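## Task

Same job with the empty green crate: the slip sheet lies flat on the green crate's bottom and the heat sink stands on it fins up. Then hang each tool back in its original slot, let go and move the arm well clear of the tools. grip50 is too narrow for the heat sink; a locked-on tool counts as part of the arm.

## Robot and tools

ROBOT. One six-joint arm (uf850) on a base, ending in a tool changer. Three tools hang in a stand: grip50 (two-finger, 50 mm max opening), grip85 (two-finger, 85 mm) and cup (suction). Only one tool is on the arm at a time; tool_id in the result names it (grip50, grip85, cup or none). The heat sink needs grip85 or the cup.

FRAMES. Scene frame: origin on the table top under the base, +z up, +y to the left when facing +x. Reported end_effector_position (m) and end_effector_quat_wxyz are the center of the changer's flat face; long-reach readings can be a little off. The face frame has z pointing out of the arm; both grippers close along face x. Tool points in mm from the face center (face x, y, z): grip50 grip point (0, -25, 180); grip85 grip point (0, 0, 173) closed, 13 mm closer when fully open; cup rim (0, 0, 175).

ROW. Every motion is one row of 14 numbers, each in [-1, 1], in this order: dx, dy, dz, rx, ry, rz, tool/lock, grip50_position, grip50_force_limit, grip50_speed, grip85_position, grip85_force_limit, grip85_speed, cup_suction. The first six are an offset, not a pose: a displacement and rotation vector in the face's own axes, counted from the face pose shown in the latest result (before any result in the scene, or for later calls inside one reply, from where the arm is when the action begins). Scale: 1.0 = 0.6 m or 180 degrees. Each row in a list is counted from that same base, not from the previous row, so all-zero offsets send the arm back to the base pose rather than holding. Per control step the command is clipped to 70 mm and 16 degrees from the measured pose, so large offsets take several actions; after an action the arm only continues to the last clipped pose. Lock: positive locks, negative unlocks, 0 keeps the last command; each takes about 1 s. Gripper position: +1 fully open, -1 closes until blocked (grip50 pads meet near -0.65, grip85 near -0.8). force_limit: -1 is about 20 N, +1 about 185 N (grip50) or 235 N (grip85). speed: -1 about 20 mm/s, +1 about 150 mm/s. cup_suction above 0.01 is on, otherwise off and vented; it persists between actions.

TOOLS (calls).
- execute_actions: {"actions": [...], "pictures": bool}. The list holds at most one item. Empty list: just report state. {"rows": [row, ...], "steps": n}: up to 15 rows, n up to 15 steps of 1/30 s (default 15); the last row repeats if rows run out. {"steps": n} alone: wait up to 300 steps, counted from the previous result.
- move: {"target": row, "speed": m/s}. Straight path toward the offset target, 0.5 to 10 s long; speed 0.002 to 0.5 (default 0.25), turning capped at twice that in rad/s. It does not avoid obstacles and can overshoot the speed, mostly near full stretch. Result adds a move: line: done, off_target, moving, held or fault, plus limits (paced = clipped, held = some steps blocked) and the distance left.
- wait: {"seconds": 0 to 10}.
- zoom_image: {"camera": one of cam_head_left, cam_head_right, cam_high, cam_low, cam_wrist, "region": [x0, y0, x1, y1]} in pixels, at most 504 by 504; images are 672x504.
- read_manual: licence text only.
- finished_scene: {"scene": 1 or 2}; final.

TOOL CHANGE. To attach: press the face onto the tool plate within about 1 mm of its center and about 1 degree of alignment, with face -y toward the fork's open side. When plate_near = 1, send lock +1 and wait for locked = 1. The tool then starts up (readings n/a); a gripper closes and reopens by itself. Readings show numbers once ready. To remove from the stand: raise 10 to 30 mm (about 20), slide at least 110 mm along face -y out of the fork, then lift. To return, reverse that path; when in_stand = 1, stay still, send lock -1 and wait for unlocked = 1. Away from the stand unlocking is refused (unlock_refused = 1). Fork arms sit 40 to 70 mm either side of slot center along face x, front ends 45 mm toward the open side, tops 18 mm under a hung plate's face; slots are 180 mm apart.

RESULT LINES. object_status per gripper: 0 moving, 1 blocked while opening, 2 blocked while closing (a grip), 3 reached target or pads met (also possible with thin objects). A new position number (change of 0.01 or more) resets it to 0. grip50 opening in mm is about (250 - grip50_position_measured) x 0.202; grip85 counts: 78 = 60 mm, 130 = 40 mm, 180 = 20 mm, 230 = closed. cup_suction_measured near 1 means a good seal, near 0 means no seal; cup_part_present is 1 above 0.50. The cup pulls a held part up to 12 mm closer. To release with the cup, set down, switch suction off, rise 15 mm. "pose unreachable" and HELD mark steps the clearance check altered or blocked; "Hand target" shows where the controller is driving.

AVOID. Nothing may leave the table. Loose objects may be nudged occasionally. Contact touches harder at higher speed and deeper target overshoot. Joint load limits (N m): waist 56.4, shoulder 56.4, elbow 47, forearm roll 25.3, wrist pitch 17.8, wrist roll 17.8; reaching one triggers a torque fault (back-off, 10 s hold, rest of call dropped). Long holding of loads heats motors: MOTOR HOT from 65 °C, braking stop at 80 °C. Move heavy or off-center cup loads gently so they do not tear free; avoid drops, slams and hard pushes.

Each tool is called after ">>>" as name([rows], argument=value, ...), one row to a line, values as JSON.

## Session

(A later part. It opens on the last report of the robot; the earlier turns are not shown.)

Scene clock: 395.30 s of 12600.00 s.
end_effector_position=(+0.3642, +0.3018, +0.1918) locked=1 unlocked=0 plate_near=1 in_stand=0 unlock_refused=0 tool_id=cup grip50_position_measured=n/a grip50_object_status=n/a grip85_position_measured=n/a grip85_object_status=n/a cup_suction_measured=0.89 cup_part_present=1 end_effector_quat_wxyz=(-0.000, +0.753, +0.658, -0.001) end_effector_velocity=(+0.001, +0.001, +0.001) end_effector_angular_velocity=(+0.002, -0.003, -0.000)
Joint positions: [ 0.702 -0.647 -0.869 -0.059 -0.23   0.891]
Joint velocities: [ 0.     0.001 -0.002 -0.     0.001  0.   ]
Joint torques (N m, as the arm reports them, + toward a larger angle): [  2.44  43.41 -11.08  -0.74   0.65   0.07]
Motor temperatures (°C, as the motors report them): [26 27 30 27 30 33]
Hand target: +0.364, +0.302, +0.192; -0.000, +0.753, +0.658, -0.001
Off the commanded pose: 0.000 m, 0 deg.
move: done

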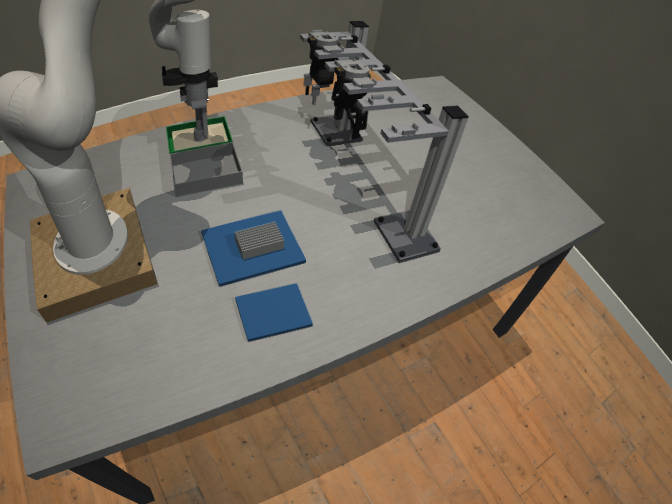

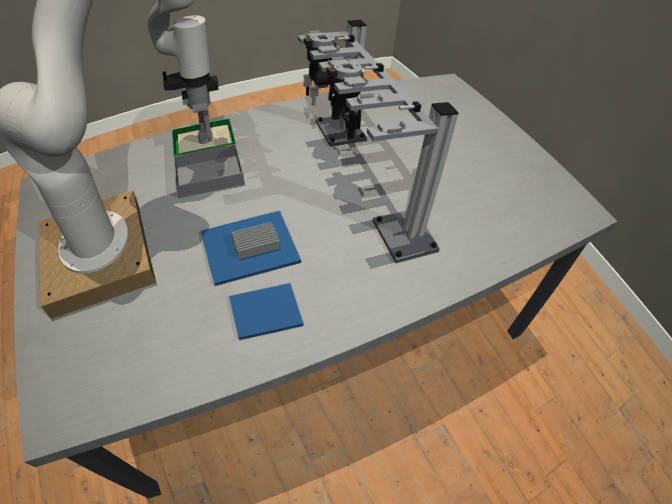

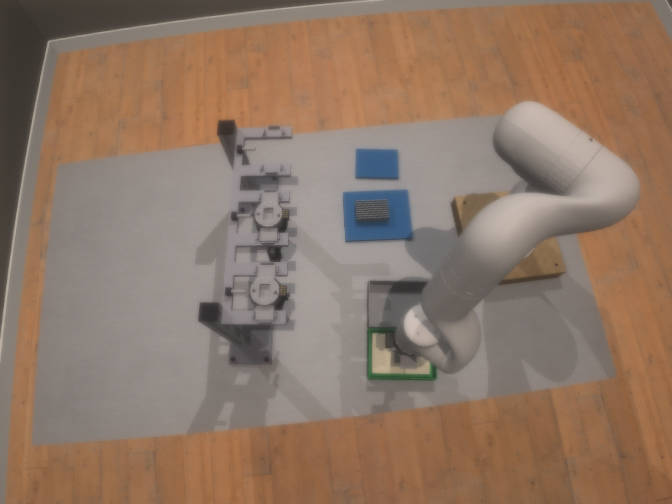

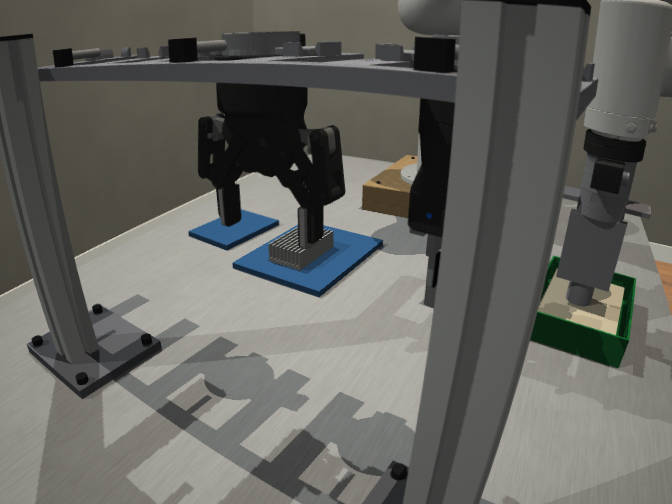

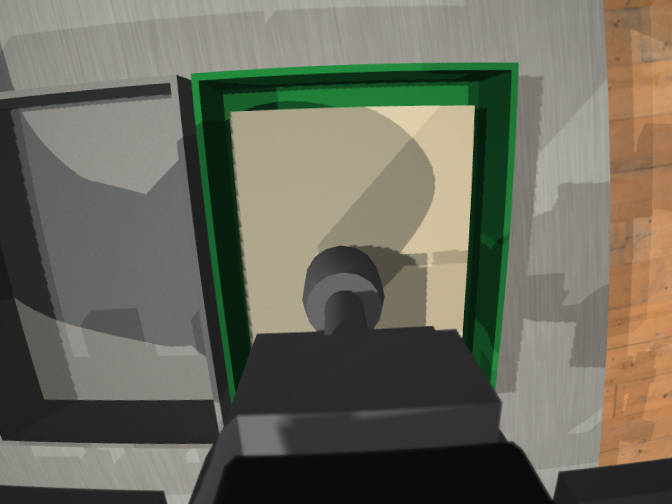

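>>> move(target=[0,0,0.036,0,0,0,0,0,0,0,0,0,0,1], speed=0.015)

>>> execute_actions([
  {"rows":[[0,0,0,0,0,0,0,0,0,0,0,0,0,0]],"steps":15},
], pictures=false)

>>> move(target=[0,0,-0.05,0,0,0,0,0,0,0,0,0,0,0], speed=0.03)

>>> move(target=[0,-0.03,-0.3,0,0,0,0,0,0,0,0,0,0,0], speed=0.2)

Scene clock: 406.10 s of 12600.00 s.
end_effector_position=(+0.3642, +0.3018, +0.1702) locked=1 unlocked=0 plate_near=1 in_stand=0 unlock_refused=0 tool_id=cup grip50_position_measured=n/a grip50_object_status=n/a grip85_position_measured=n/a grip85_object_status=n/a cup_suction_measured=0.89 cup_part_present=1 end_effector_quat_wxyz=(-0.000, +0.753, +0.658, -0.001) end_effector_velocity=(+0.001, +0.001, +0.001) end_effector_angular_velocity=(+0.002, -0.002, +0.000)
Joint positions: [ 0.701 -0.698 -0.879 -0.071 -0.19   0.903]
Joint velocities: [-0.     0.001 -0.001 -0.001  0.001  0.001]
Joint torques (N m, as the arm reports them, + toward a larger angle): [ 2.8  43.19 -9.47 -1.07  0.83  0.11]
Motor temperatures (°C, as the motors report them): [26 27 30 27 30 33]
Hand target: +0.364, +0.302, +0.170; -0.000, +0.753, +0.658, -0.001
Off the commanded pose: 0.000 m, 0 deg.
move: done

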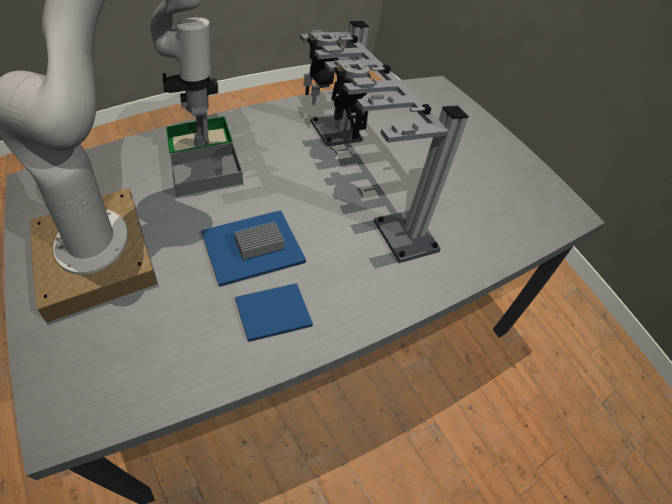

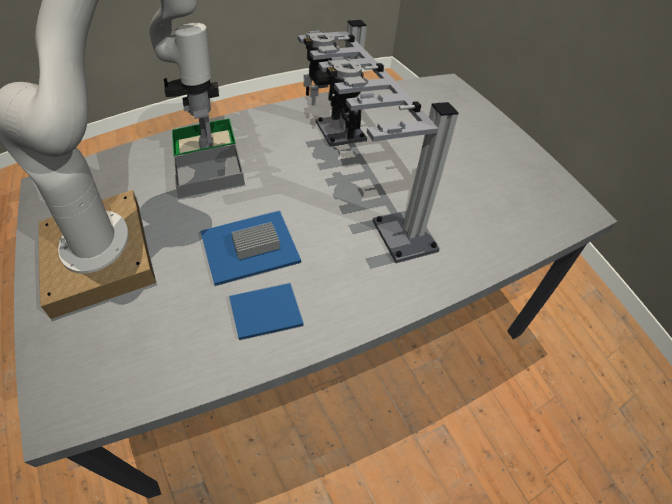

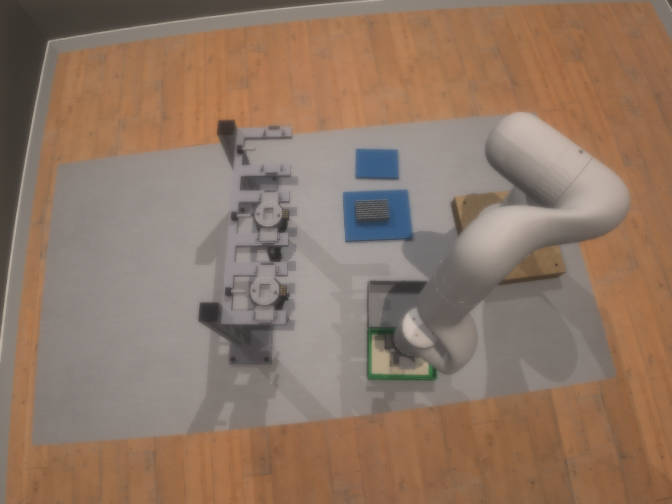

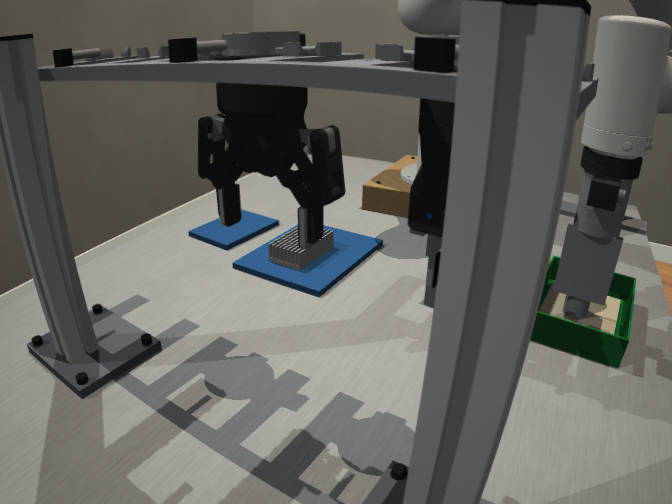

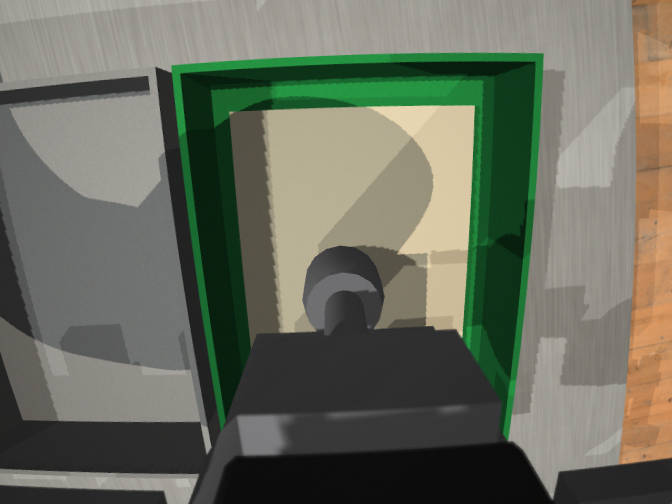

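Scene clock: 406.60 s of 12600.00 s.
end_effector_position=(+0.3643, +0.3019, +0.1703) locked=1 unlocked=0 plate_near=1 in_stand=0 unlock_refused=0 tool_id=cup grip50_position_measured=n/a grip50_object_status=n/a grip85_position_measured=n/a grip85_object_status=n/a cup_suction_measured=0.00 cup_part_present=0 end_effector_quat_wxyz=(-0.000, +0.753, +0.658, -0.001) end_effector_velocity=(-0.000, -0.000, -0.001) end_effector_angular_velocity=(-0.000, +0.000, +0.000)
Joint positions: [ 0.701 -0.698 -0.879 -0.071 -0.19   0.903]
Joint velocities: [ 0.    -0.001  0.    -0.     0.002  0.001]
Joint torques (N m, as the arm reports them, + toward a larger angle): [ 1.95 38.91 -8.36 -0.98  1.05  0.13]
Motor temperatures (°C, as the motors report them): [26 27 30 27 30 33]
Hand target: +0.364, +0.302, +0.170; -0.000, +0.753, +0.658, -0.001
Off the commanded pose: 0.000 m, 0 deg.
Steps of this call (steps 1 to 15: all 15 steps of this action). Readings (end_effector_position | what the end effector reports):
1: (+0.3642, +0.3018, +0.1702) | locked=1 unlocked=0 plate_near=1 in_stand=0 unlock_refused=0 tool_id=cup grip50_position_measured=n/a grip50_object_status=n/a grip85_position_measured=n/a grip85_object_status=n/a cup_suction_measured=0.55 cup_part_present=1
2: (+0.3643, +0.3018, +0.1702) | locked=1 unlocked=0 plate_near=1 in_stand=0 unlock_refused=0 tool_id=cup grip50_position_measured=n/a grip50_object_status=n/a grip85_position_measured=n/a grip85_object_status=n/a cup_suction_measured=0.23 cup_part_present=0
4: (+0.3645, +0.3020, +0.1705) | locked=1 unlocked=0 plate_near=1 in_stand=0 unlock_refused=0 tool_id=cup grip50_position_measured=n/a grip50_object_status=n/a grip85_position_measured=n/a grip85_object_status=n/a cup_suction_measured=0.00 cup_part_present=0
8: (+0.3645, +0.3020, +0.1706) | locked=1 unlocked=0 plate_near=1 in_stand=0 unlock_refused=0 tool_id=cup grip50_position_measured=n/a grip50_object_status=n/a grip85_position_measured=n/a grip85_object_status=n/a cup_suction_measured=0.00 cup_part_present=0
15: the state above

Scene clock: 408.10 s of 12600.00 s.
end_effector_position=(+0.3642, +0.3018, +0.2001) locked=1 unlocked=0 plate_near=1 in_stand=0 unlock_refused=0 tool_id=cup grip50_position_measured=n/a grip50_object_status=n/a grip85_position_measured=n/a grip85_object_status=n/a cup_suction_measured=0.00 cup_part_present=0 end_effector_quat_wxyz=(-0.000, +0.753, +0.658, -0.001) end_effector_velocity=(-0.001, -0.000, -0.000) end_effector_angular_velocity=(-0.001, +0.001, +0.000)
Joint positions: [ 0.702 -0.628 -0.865 -0.055 -0.246  0.887]
Joint velocities: [ 0.    -0.     0.001  0.    -0.     0.   ]
Joint torques (N m, as the arm reports them, + toward a larger angle): [  2.95  45.03 -11.24  -0.78   0.78   0.1 ]
Motor temperatures (°C, as the motors report them): [26 27 30 27 30 33]
Hand target: +0.364, +0.302, +0.200; -0.000, +0.753, +0.658, -0.001
Off the commanded pose: 0.000 m, 0 deg.
move: done

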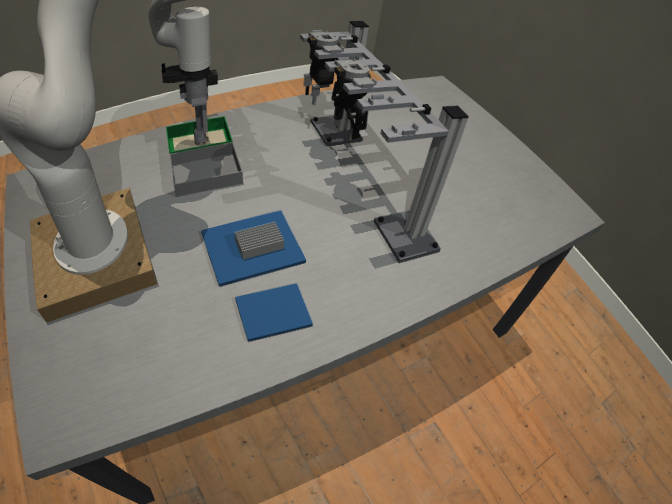

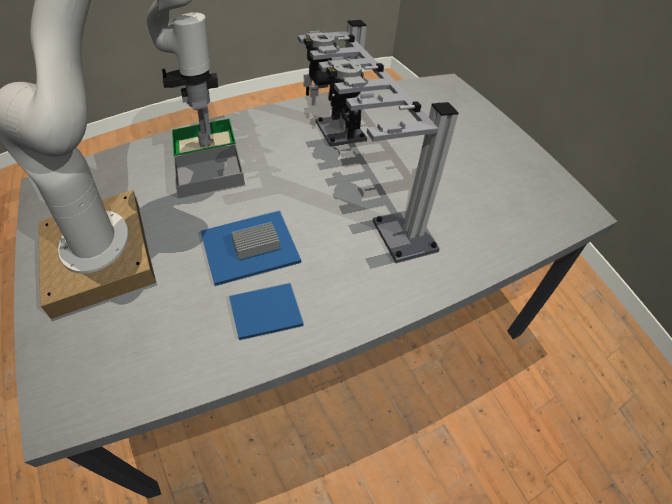

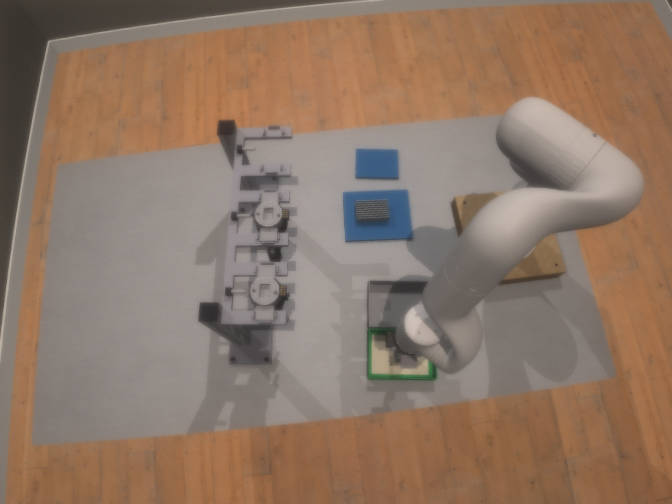

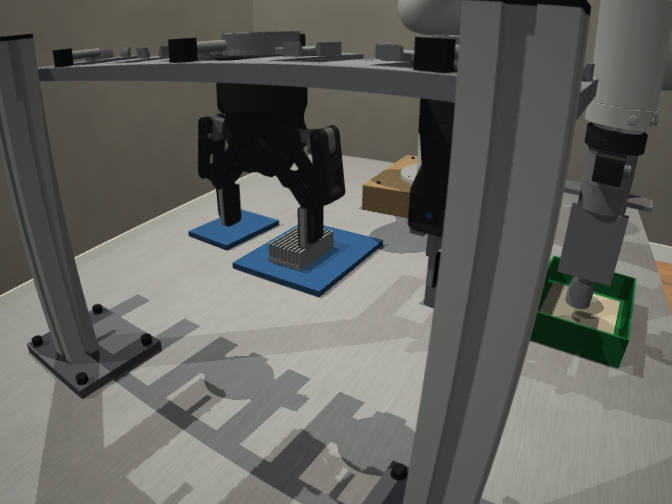

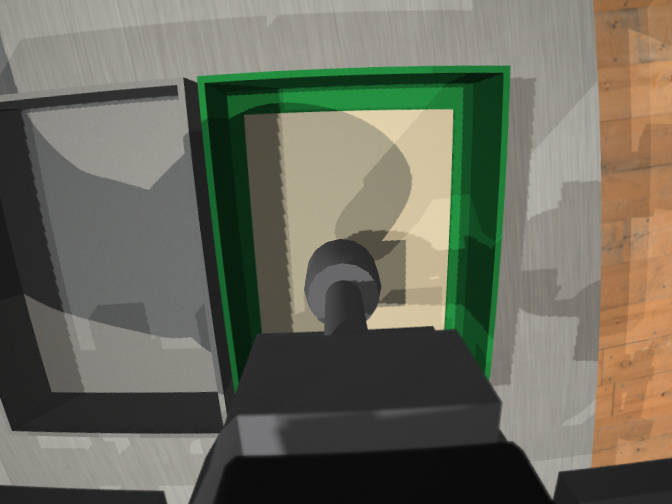

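Scene clock: 409.37 s of 12600.00 s.
end_effector_position=(+0.3460, +0.3039, +0.3794) locked=1 unlocked=0 plate_near=1 in_stand=0 unlock_refused=0 tool_id=cup grip50_position_measured=n/a grip50_object_status=n/a grip85_position_measured=n/a grip85_object_status=n/a cup_suction_measured=0.00 cup_part_present=0 end_effector_quat_wxyz=(-0.000, +0.753, +0.658, -0.002) end_effector_velocity=(+0.001, +0.001, +0.002) end_effector_angular_velocity=(+0.003, -0.003, -0.001)
Joint positions: [ 0.736 -0.249 -0.863 -0.022 -0.623  0.885]
Joint velocities: [-0.     0.001 -0.003  0.    -0.     0.   ]
Joint torques (N m, as the arm reports them, + toward a larger angle): [  4.01  36.11 -16.45  -1.13   0.77   0.03]
Motor temperatures (°C, as the motors report them): [26 27 30 27 30 33]
Hand target: +0.346, +0.304, +0.380; -0.000, +0.753, +0.658, -0.001
Off the commanded pose: 0.001 m, 0 deg.
move: done

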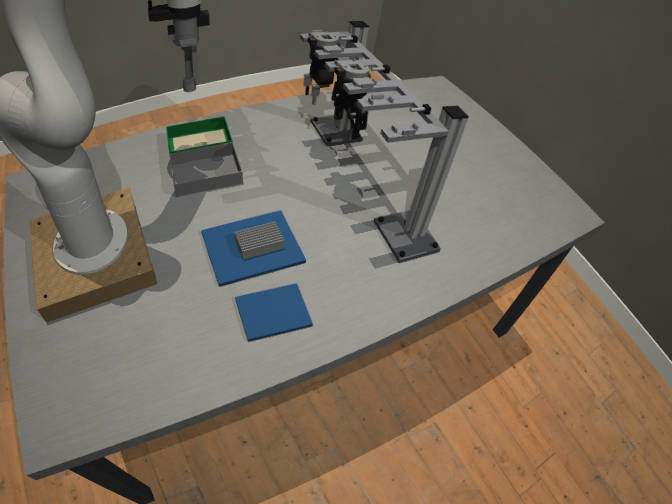

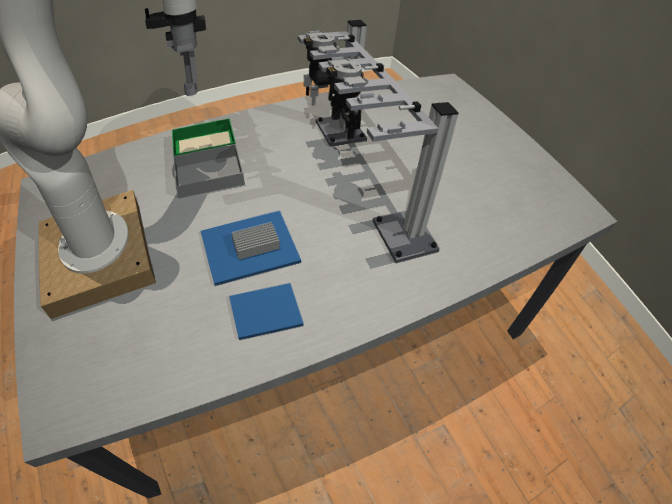

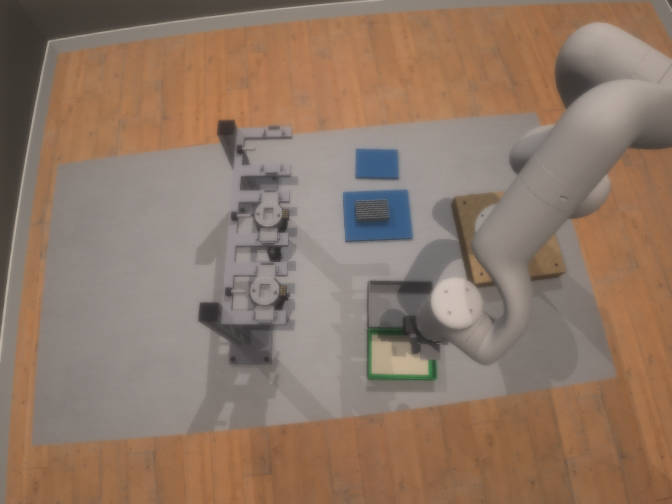

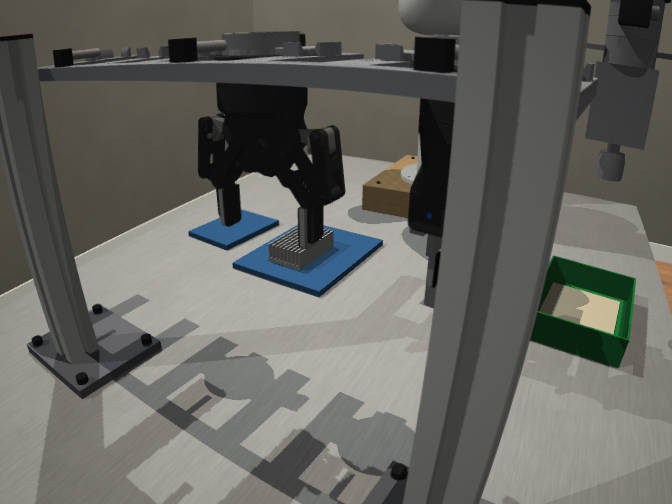

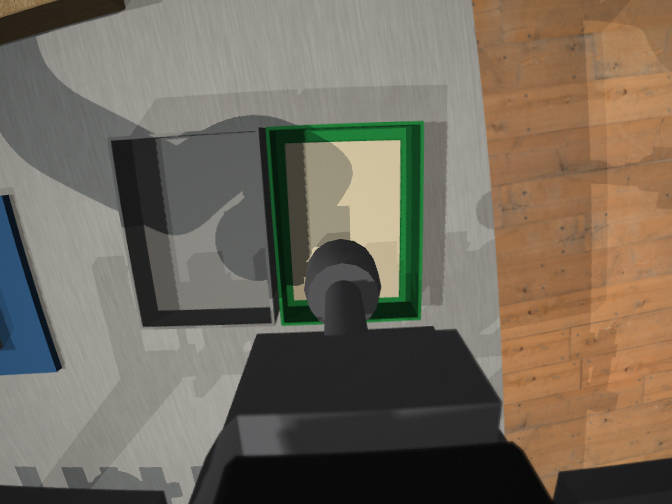

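>>> move(target=[-0.741,0.369,0,0,0,-0.011,0,0,0,0,0,0,0,0], speed=0.3)

Scene clock: 423.90 s of 12600.00 s.
end_effector_position=(+0.5079, -0.1642, +0.3787) locked=1 unlocked=0 plate_near=1 in_stand=0 unlock_refused=0 tool_id=cup grip50_position_measured=n/a grip50_object_status=n/a grip85_position_measured=n/a grip85_object_status=n/a cup_suction_measured=0.00 cup_part_present=0 end_effector_quat_wxyz=(-0.003, +0.741, +0.672, +0.000) end_effector_velocity=(+0.001, -0.001, +0.001) end_effector_angular_velocity=(-0.001, -0.003, +0.000)
Joint positions: [-0.302 -0.387 -1.062 -0.014 -0.673 -0.194]
Joint velocities: [-0.002 -0.001 -0.002  0.     0.001 -0.002]
Joint torques (N m, as the arm reports them, + toward a larger angle): [  3.06  43.44 -16.06  -0.35   0.78   0.18]
Motor temperatures (°C, as the motors report them): [26 27 31 27 30 33]
Hand target: +0.508, -0.165, +0.379; -0.003, +0.741, +0.671, +0.000
Off the commanded pose: 0.003 m, 0 deg.
move: done

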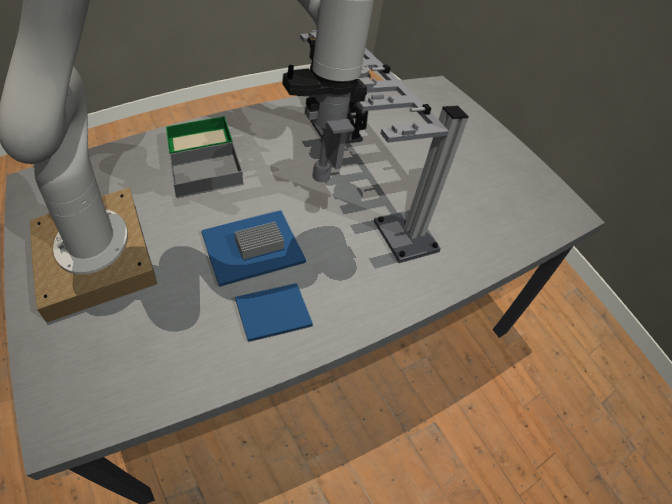

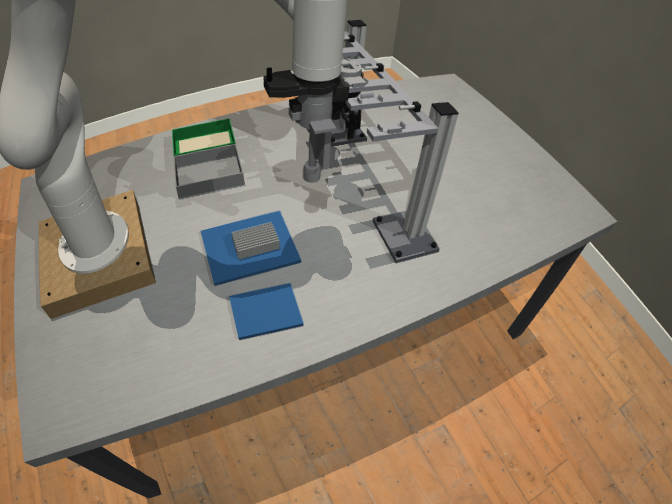

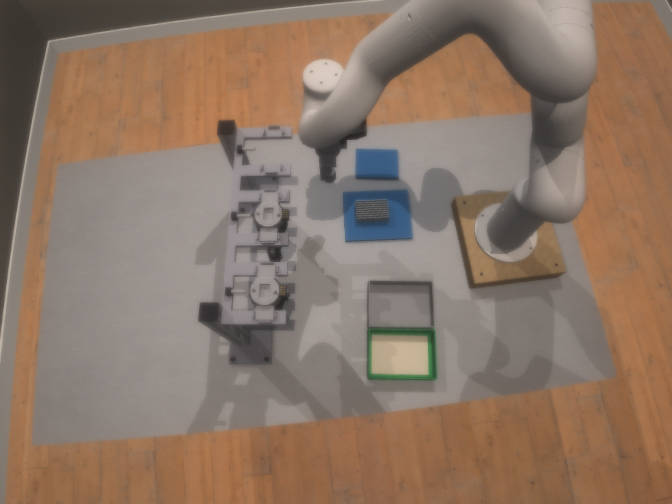

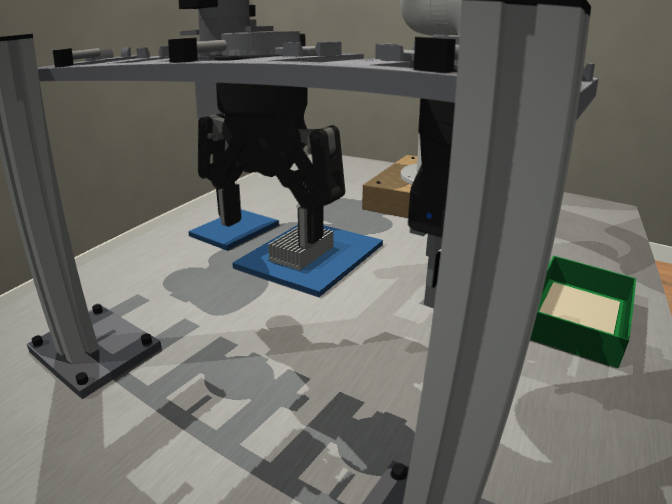

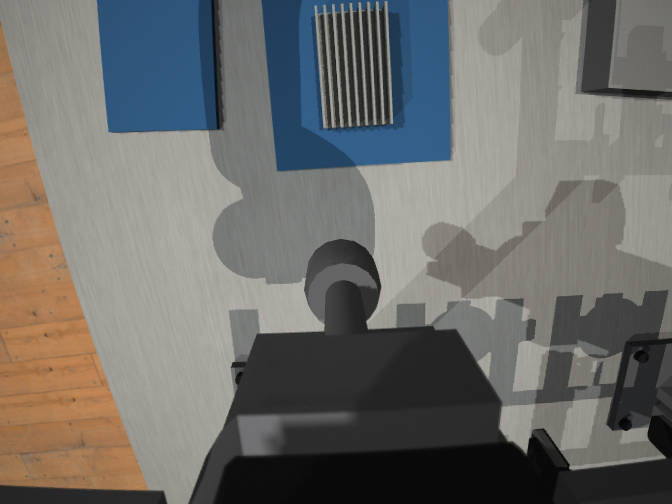

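>>> move(target=[-0.003,0.2267,0,0,0,0,0,0,0,0,0,0,0,0], speed=0.1)

>>> move(target=[0,0,0.0335,0,0,0,0,0,0,0,0,0,0,0], speed=0.02)

Scene clock: 433.60 s of 12600.00 s.
end_effector_position=(+0.6430, -0.1789, +0.3785) locked=1 unlocked=0 plate_near=1 in_stand=0 unlock_refused=0 tool_id=cup grip50_position_measured=n/a grip50_object_status=n/a grip85_position_measured=n/a grip85_object_status=n/a cup_suction_measured=0.00 cup_part_present=0 end_effector_quat_wxyz=(-0.003, +0.741, +0.672, +0.000) end_effector_velocity=(+0.000, -0.000, +0.000) end_effector_angular_velocity=(-0.000, -0.000, -0.000)
Joint positions: [-0.262 -0.692 -1.522 -0.012 -0.827 -0.157]
Joint velocities: [-0.    -0.    -0.001 -0.    -0.001  0.   ]
Joint torques (N m, as the arm reports them, + toward a larger angle): [  3.65  53.94 -17.86  -1.01   0.79   0.18]
Motor temperatures (°C, as the motors report them): [26 27 31 27 30 33]
Hand target: +0.643, -0.179, +0.378; -0.003, +0.741, +0.672, +0.000
Off the commanded pose: 0.001 m, 0 deg.
move: done

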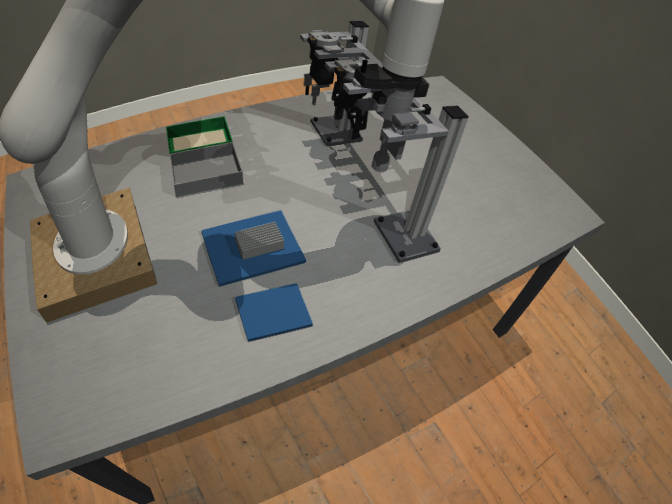

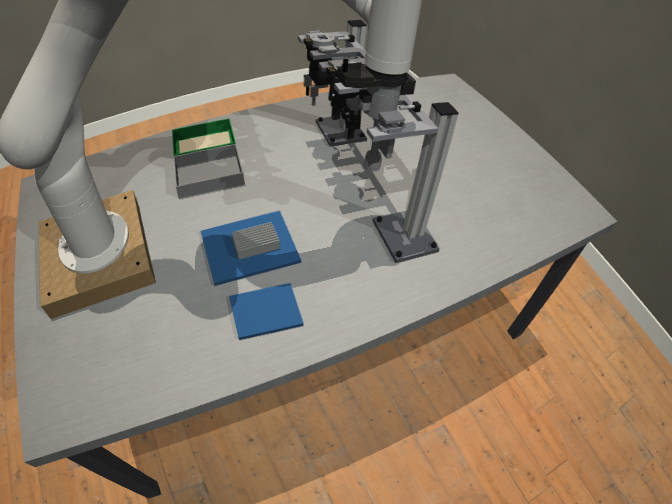

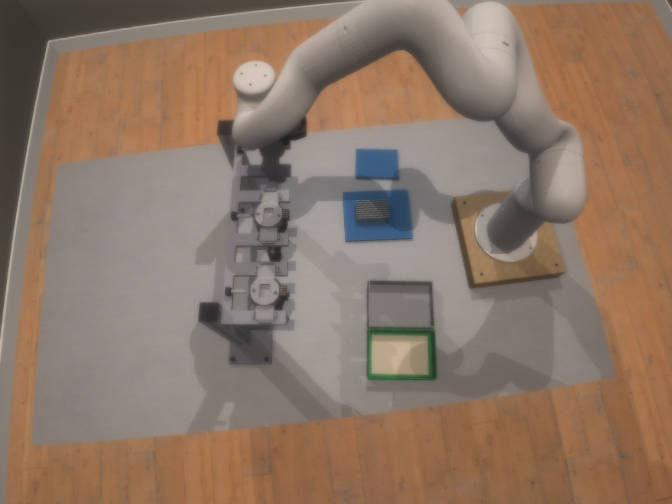

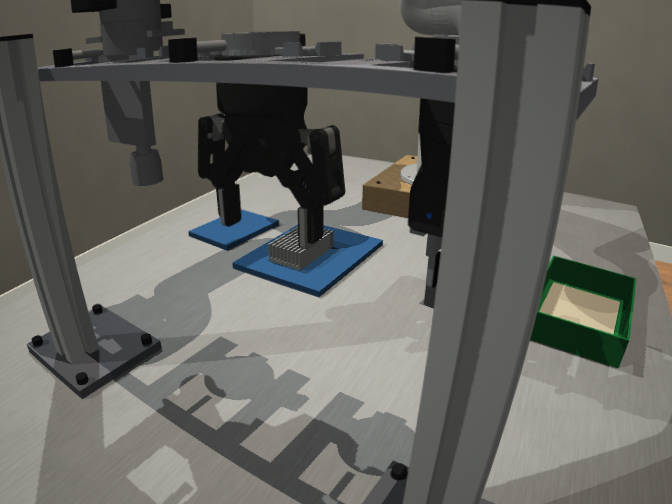

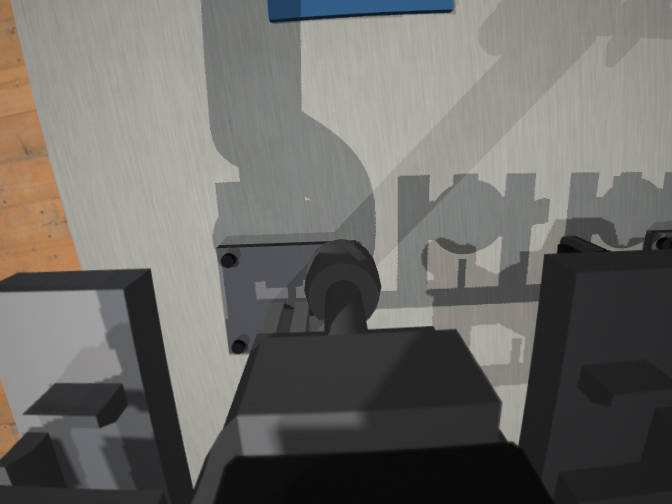

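Scene clock: 434.83 s of 12600.00 s.
end_effector_position=(+0.6432, -0.1789, +0.3593) locked=1 unlocked=0 plate_near=1 in_stand=1 unlock_refused=0 tool_id=cup grip50_position_measured=n/a grip50_object_status=n/a grip85_position_measured=n/a grip85_object_status=n/a cup_suction_measured=0.00 cup_part_present=0 end_effector_quat_wxyz=(-0.003, +0.741, +0.672, +0.000) end_effector_velocity=(-0.000, +0.000, -0.000) end_effector_angular_velocity=(+0.000, +0.000, -0.000)
Joint positions: [-0.262 -0.713 -1.509 -0.013 -0.793 -0.156]
Joint velocities: [ 0.    -0.     0.001  0.     0.     0.   ]
Joint torques (N m, as the arm reports them, + toward a larger angle): [  4.5   46.58 -15.35  -0.24   1.51  -0.32]
Motor temperatures (°C, as the motors report them): [26 27 31 27 30 33]
Hand target: +0.643, -0.179, +0.358; -0.003, +0.741, +0.672, +0.000
Off the commanded pose: 0.001 m, 0 deg.
move: done

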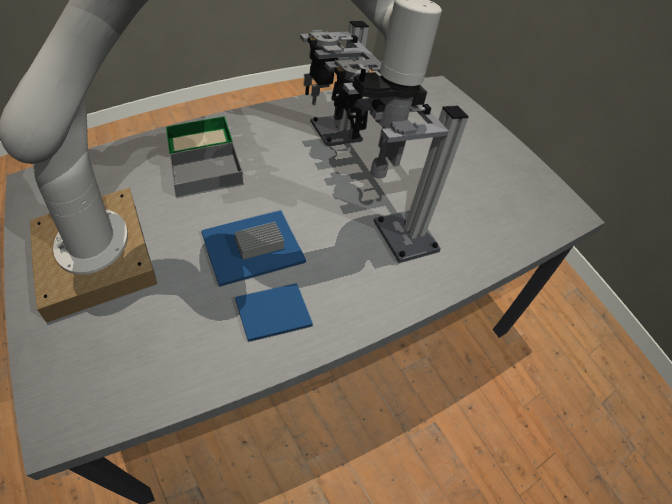

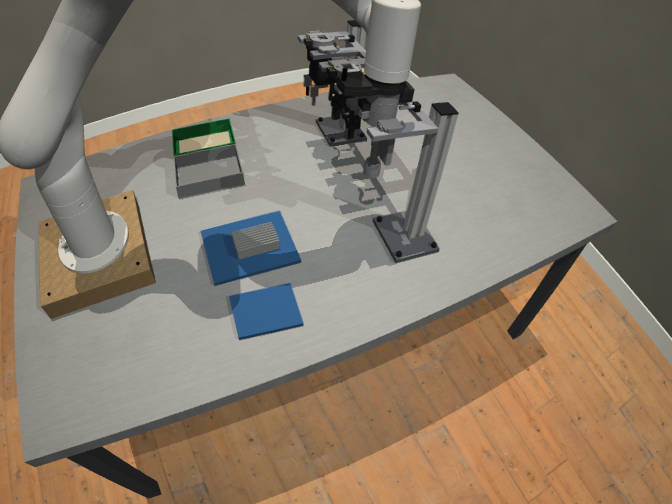

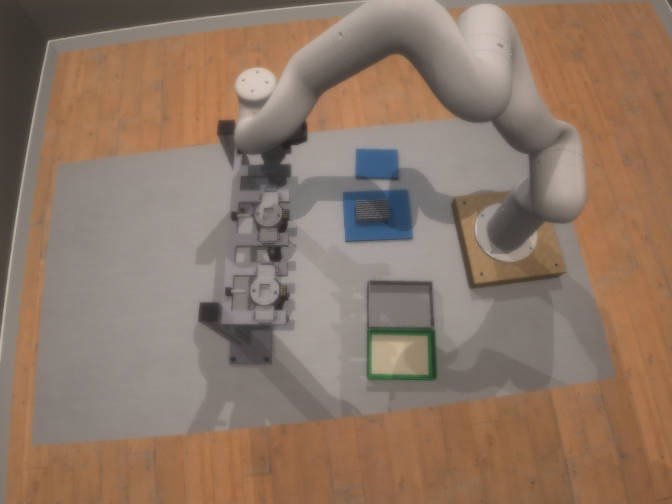

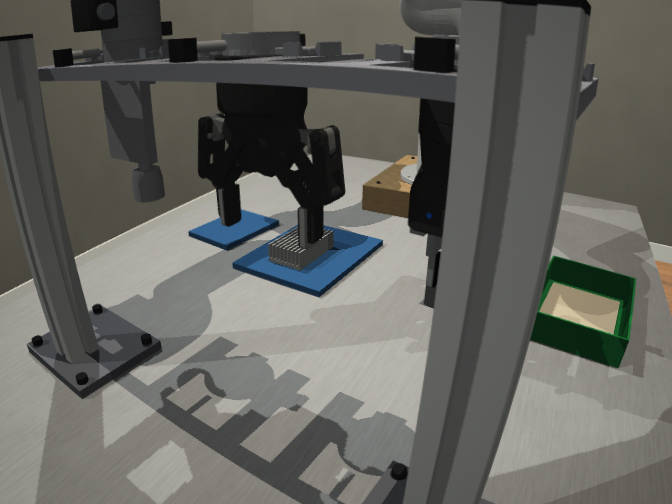

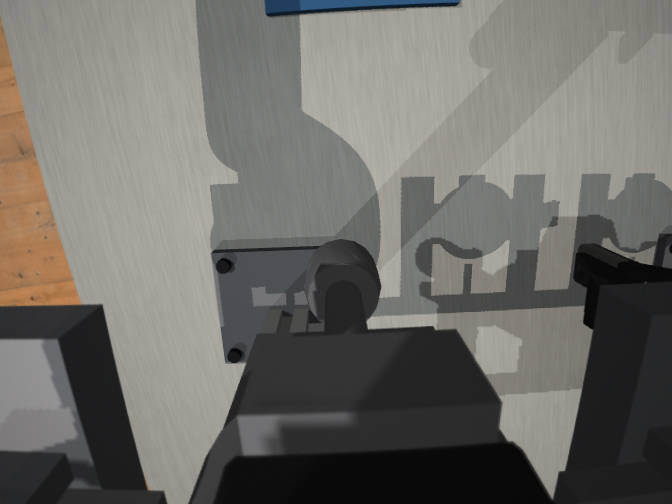

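>>> execute_actions([
  {"rows":[[0,0,0,0,0,0,-1,0,0,0,0,0,0,0]],"steps":15},
], pictures=false)

>>> execute_actions([
  {"rows":[[0,0,0,0,0,0,-1,0,0,0,0,0,0,0]],"steps":15},
], pictures=false)

>>> execute_actions([
  {"rows":[[0,0,0,0,0,0,-1,0,0,0,0,0,0,0]],"steps":6},
], pictures=false)

Scene clock: 442.07 s of 12600.00 s.
end_effector_position=(+0.6431, -0.1788, +0.3589) locked=0 unlocked=0 plate_near=1 in_stand=1 unlock_refused=0 tool_id=none grip50_position_measured=n/a grip50_object_status=n/a grip85_position_measured=n/a grip85_object_status=n/a cup_suction_measured=n/a cup_part_present=n/a end_effector_quat_wxyz=(-0.003, +0.741, +0.672, +0.000) end_effector_velocity=(+0.000, -0.000, +0.001) end_effector_angular_velocity=(-0.001, -0.000, +0.001)
Joint positions: [-0.262 -0.714 -1.509 -0.013 -0.793 -0.156]
Joint velocities: [ 0.     0.001 -0.    -0.002 -0.    -0.   ]
Joint torques (N m, as the arm reports them, + toward a larger angle): [  1.65  36.58 -12.1   -0.25   2.25  -0.35]
Motor temperatures (°C, as the motors report them): [26 27 31 27 30 33]
Hand target: +0.643, -0.179, +0.359; -0.003, +0.741, +0.672, +0.000
Off the commanded pose: 0.000 m, 0 deg.
Steps of this call (steps 1 to 202: nothing new was sent; steps 203 to 217: all 15 steps of this action). Readings (end_effector_position | what the end effector reports):
203: (+0.6430, -0.1788, +0.3588) | locked=1 unlocked=0 plate_near=1 in_stand=1 unlock_refused=0 tool_id=cup grip50_position_measured=n/a grip50_object_status=n/a grip85_position_measured=n/a grip85_object_status=n/a cup_suction_measured=0.00 cup_part_present=0
204: (+0.6430, -0.1788, +0.3588) | locked=1 unlocked=0 plate_near=1 in_stand=1 unlock_refused=0 tool_id=cup grip50_position_measured=n/a grip50_object_status=n/a grip85_position_measured=n/a grip85_object_status=n/a cup_suction_measured=0.00 cup_part_present=0
206: (+0.6430, -0.1788, +0.3588) | locked=1 unlocked=0 plate_near=1 in_stand=1 unlock_refused=0 tool_id=cup grip50_position_measured=n/a grip50_object_status=n/a grip85_position_measured=n/a grip85_object_status=n/a cup_suction_measured=0.00 cup_part_present=0
210: (+0.6430, -0.1788, +0.3588) | locked=0 unlocked=0 plate_near=1 in_stand=1 unlock_refused=0 tool_id=none grip50_position_measured=n/a grip50_object_status=n/a grip85_position_measured=n/a grip85_object_status=n/a cup_suction_measured=n/a cup_part_present=n/a
217: the state above

Scene clock: 442.57 s of 12600.00 s.
end_effector_position=(+0.6430, -0.1788, +0.3589) locked=0 unlocked=1 plate_near=1 in_stand=1 unlock_refused=0 tool_id=none grip50_position_measured=n/a grip50_object_status=n/a grip85_position_measured=n/a grip85_object_status=n/a cup_suction_measured=n/a cup_part_present=n/a end_effector_quat_wxyz=(-0.003, +0.741, +0.672, +0.000) end_effector_velocity=(+0.000, -0.000, +0.000) end_effector_angular_velocity=(-0.000, -0.000, -0.001)
Joint positions: [-0.262 -0.714 -1.509 -0.013 -0.793 -0.156]
Joint velocities: [-0.     0.    -0.    -0.     0.     0.001]
Joint torques (N m, as the arm reports them, + toward a larger angle): [  2.4   37.02 -11.2   -0.23   2.32  -0.41]
Motor temperatures (°C, as the motors report them): [26 27 31 27 30 33]
Hand target: +0.643, -0.179, +0.359; -0.003, +0.741, +0.672, +0.000
Off the commanded pose: 0.000 m, 0 deg.
Steps of this call (steps 1 to 15: all 15 steps of this action). Readings (end_effector_position | what the end effector reports):
1: (+0.6431, -0.1788, +0.3589) | locked=0 unlocked=0 plate_near=1 in_stand=1 unlock_refused=0 tool_id=none grip50_position_measured=n/a grip50_object_status=n/a grip85_position_measured=n/a grip85_object_status=n/a cup_suction_measured=n/a cup_part_present=n/a
2: (+0.6430, -0.1788, +0.3588) | locked=0 unlocked=0 plate_near=1 in_stand=1 unlock_refused=0 tool_id=none grip50_position_measured=n/a grip50_object_status=n/a grip85_position_measured=n/a grip85_object_status=n/a cup_suction_measured=n/a cup_part_present=n/a
4: (+0.6430, -0.1788, +0.3588) | locked=0 unlocked=0 plate_near=1 in_stand=1 unlock_refused=0 tool_id=none grip50_position_measured=n/a grip50_object_status=n/a grip85_position_measured=n/a grip85_object_status=n/a cup_suction_measured=n/a cup_part_present=n/a
8: (+0.6430, -0.1788, +0.3588) | locked=0 unlocked=0 plate_near=1 in_stand=1 unlock_refused=0 tool_id=none grip50_position_measured=n/a grip50_object_status=n/a grip85_position_measured=n/a grip85_object_status=n/a cup_suction_measured=n/a cup_part_present=n/a
15: the state above

Scene clock: 442.77 s of 12600.00 s.
end_effector_position=(+0.6430, -0.1788, +0.3589) locked=0 unlocked=1 plate_near=1 in_stand=1 unlock_refused=0 tool_id=none grip50_position_measured=n/a grip50_object_status=n/a grip85_position_measured=n/a grip85_object_status=n/a cup_suction_measured=n/a cup_part_present=n/a end_effector_quat_wxyz=(-0.003, +0.741, +0.672, +0.000) end_effector_velocity=(+0.000, +0.000, -0.000) end_effector_angular_velocity=(+0.000, -0.000, -0.000)
Joint positions: [-0.262 -0.714 -1.509 -0.013 -0.793 -0.156]
Joint velocities: [ 0. -0. -0.  0.  0.  0.]
Joint torques (N m, as the arm reports them, + toward a larger angle): [  2.81  35.77 -11.42  -0.79   2.27  -0.4 ]
Motor temperatures (°C, as the motors report them): [26 27 31 27 30 33]
Hand target: +0.643, -0.179, +0.359; -0.003, +0.741, +0.672, +0.000
Off the commanded pose: 0.000 m, 0 deg.
Steps of this call (steps 1 to 6: all 6 steps of this action). Readings (end_effector_position | what the end effector reports):
1: (+0.6430, -0.1788, +0.3589) | locked=0 unlocked=1 plate_near=1 in_stand=1 unlock_refused=0 tool_id=none grip50_position_measured=n/a grip50_object_status=n/a grip85_position_measured=n/a grip85_object_status=n/a cup_suction_measured=n/a cup_part_present=n/a
2: (+0.6430, -0.1788, +0.3589) | locked=0 unlocked=1 plate_near=1 in_stand=1 unlock_refused=0 tool_id=none grip50_position_measured=n/a grip50_object_status=n/a grip85_position_measured=n/a grip85_object_status=n/a cup_suction_measured=n/a cup_part_present=n/a
4: (+0.6430, -0.1788, +0.3589) | locked=0 unlocked=1 plate_near=1 in_stand=1 unlock_refused=0 tool_id=none grip50_position_measured=n/a grip50_object_status=n/a grip85_position_measured=n/a grip85_object_status=n/a cup_suction_measured=n/a cup_part_present=n/a
6: the state above


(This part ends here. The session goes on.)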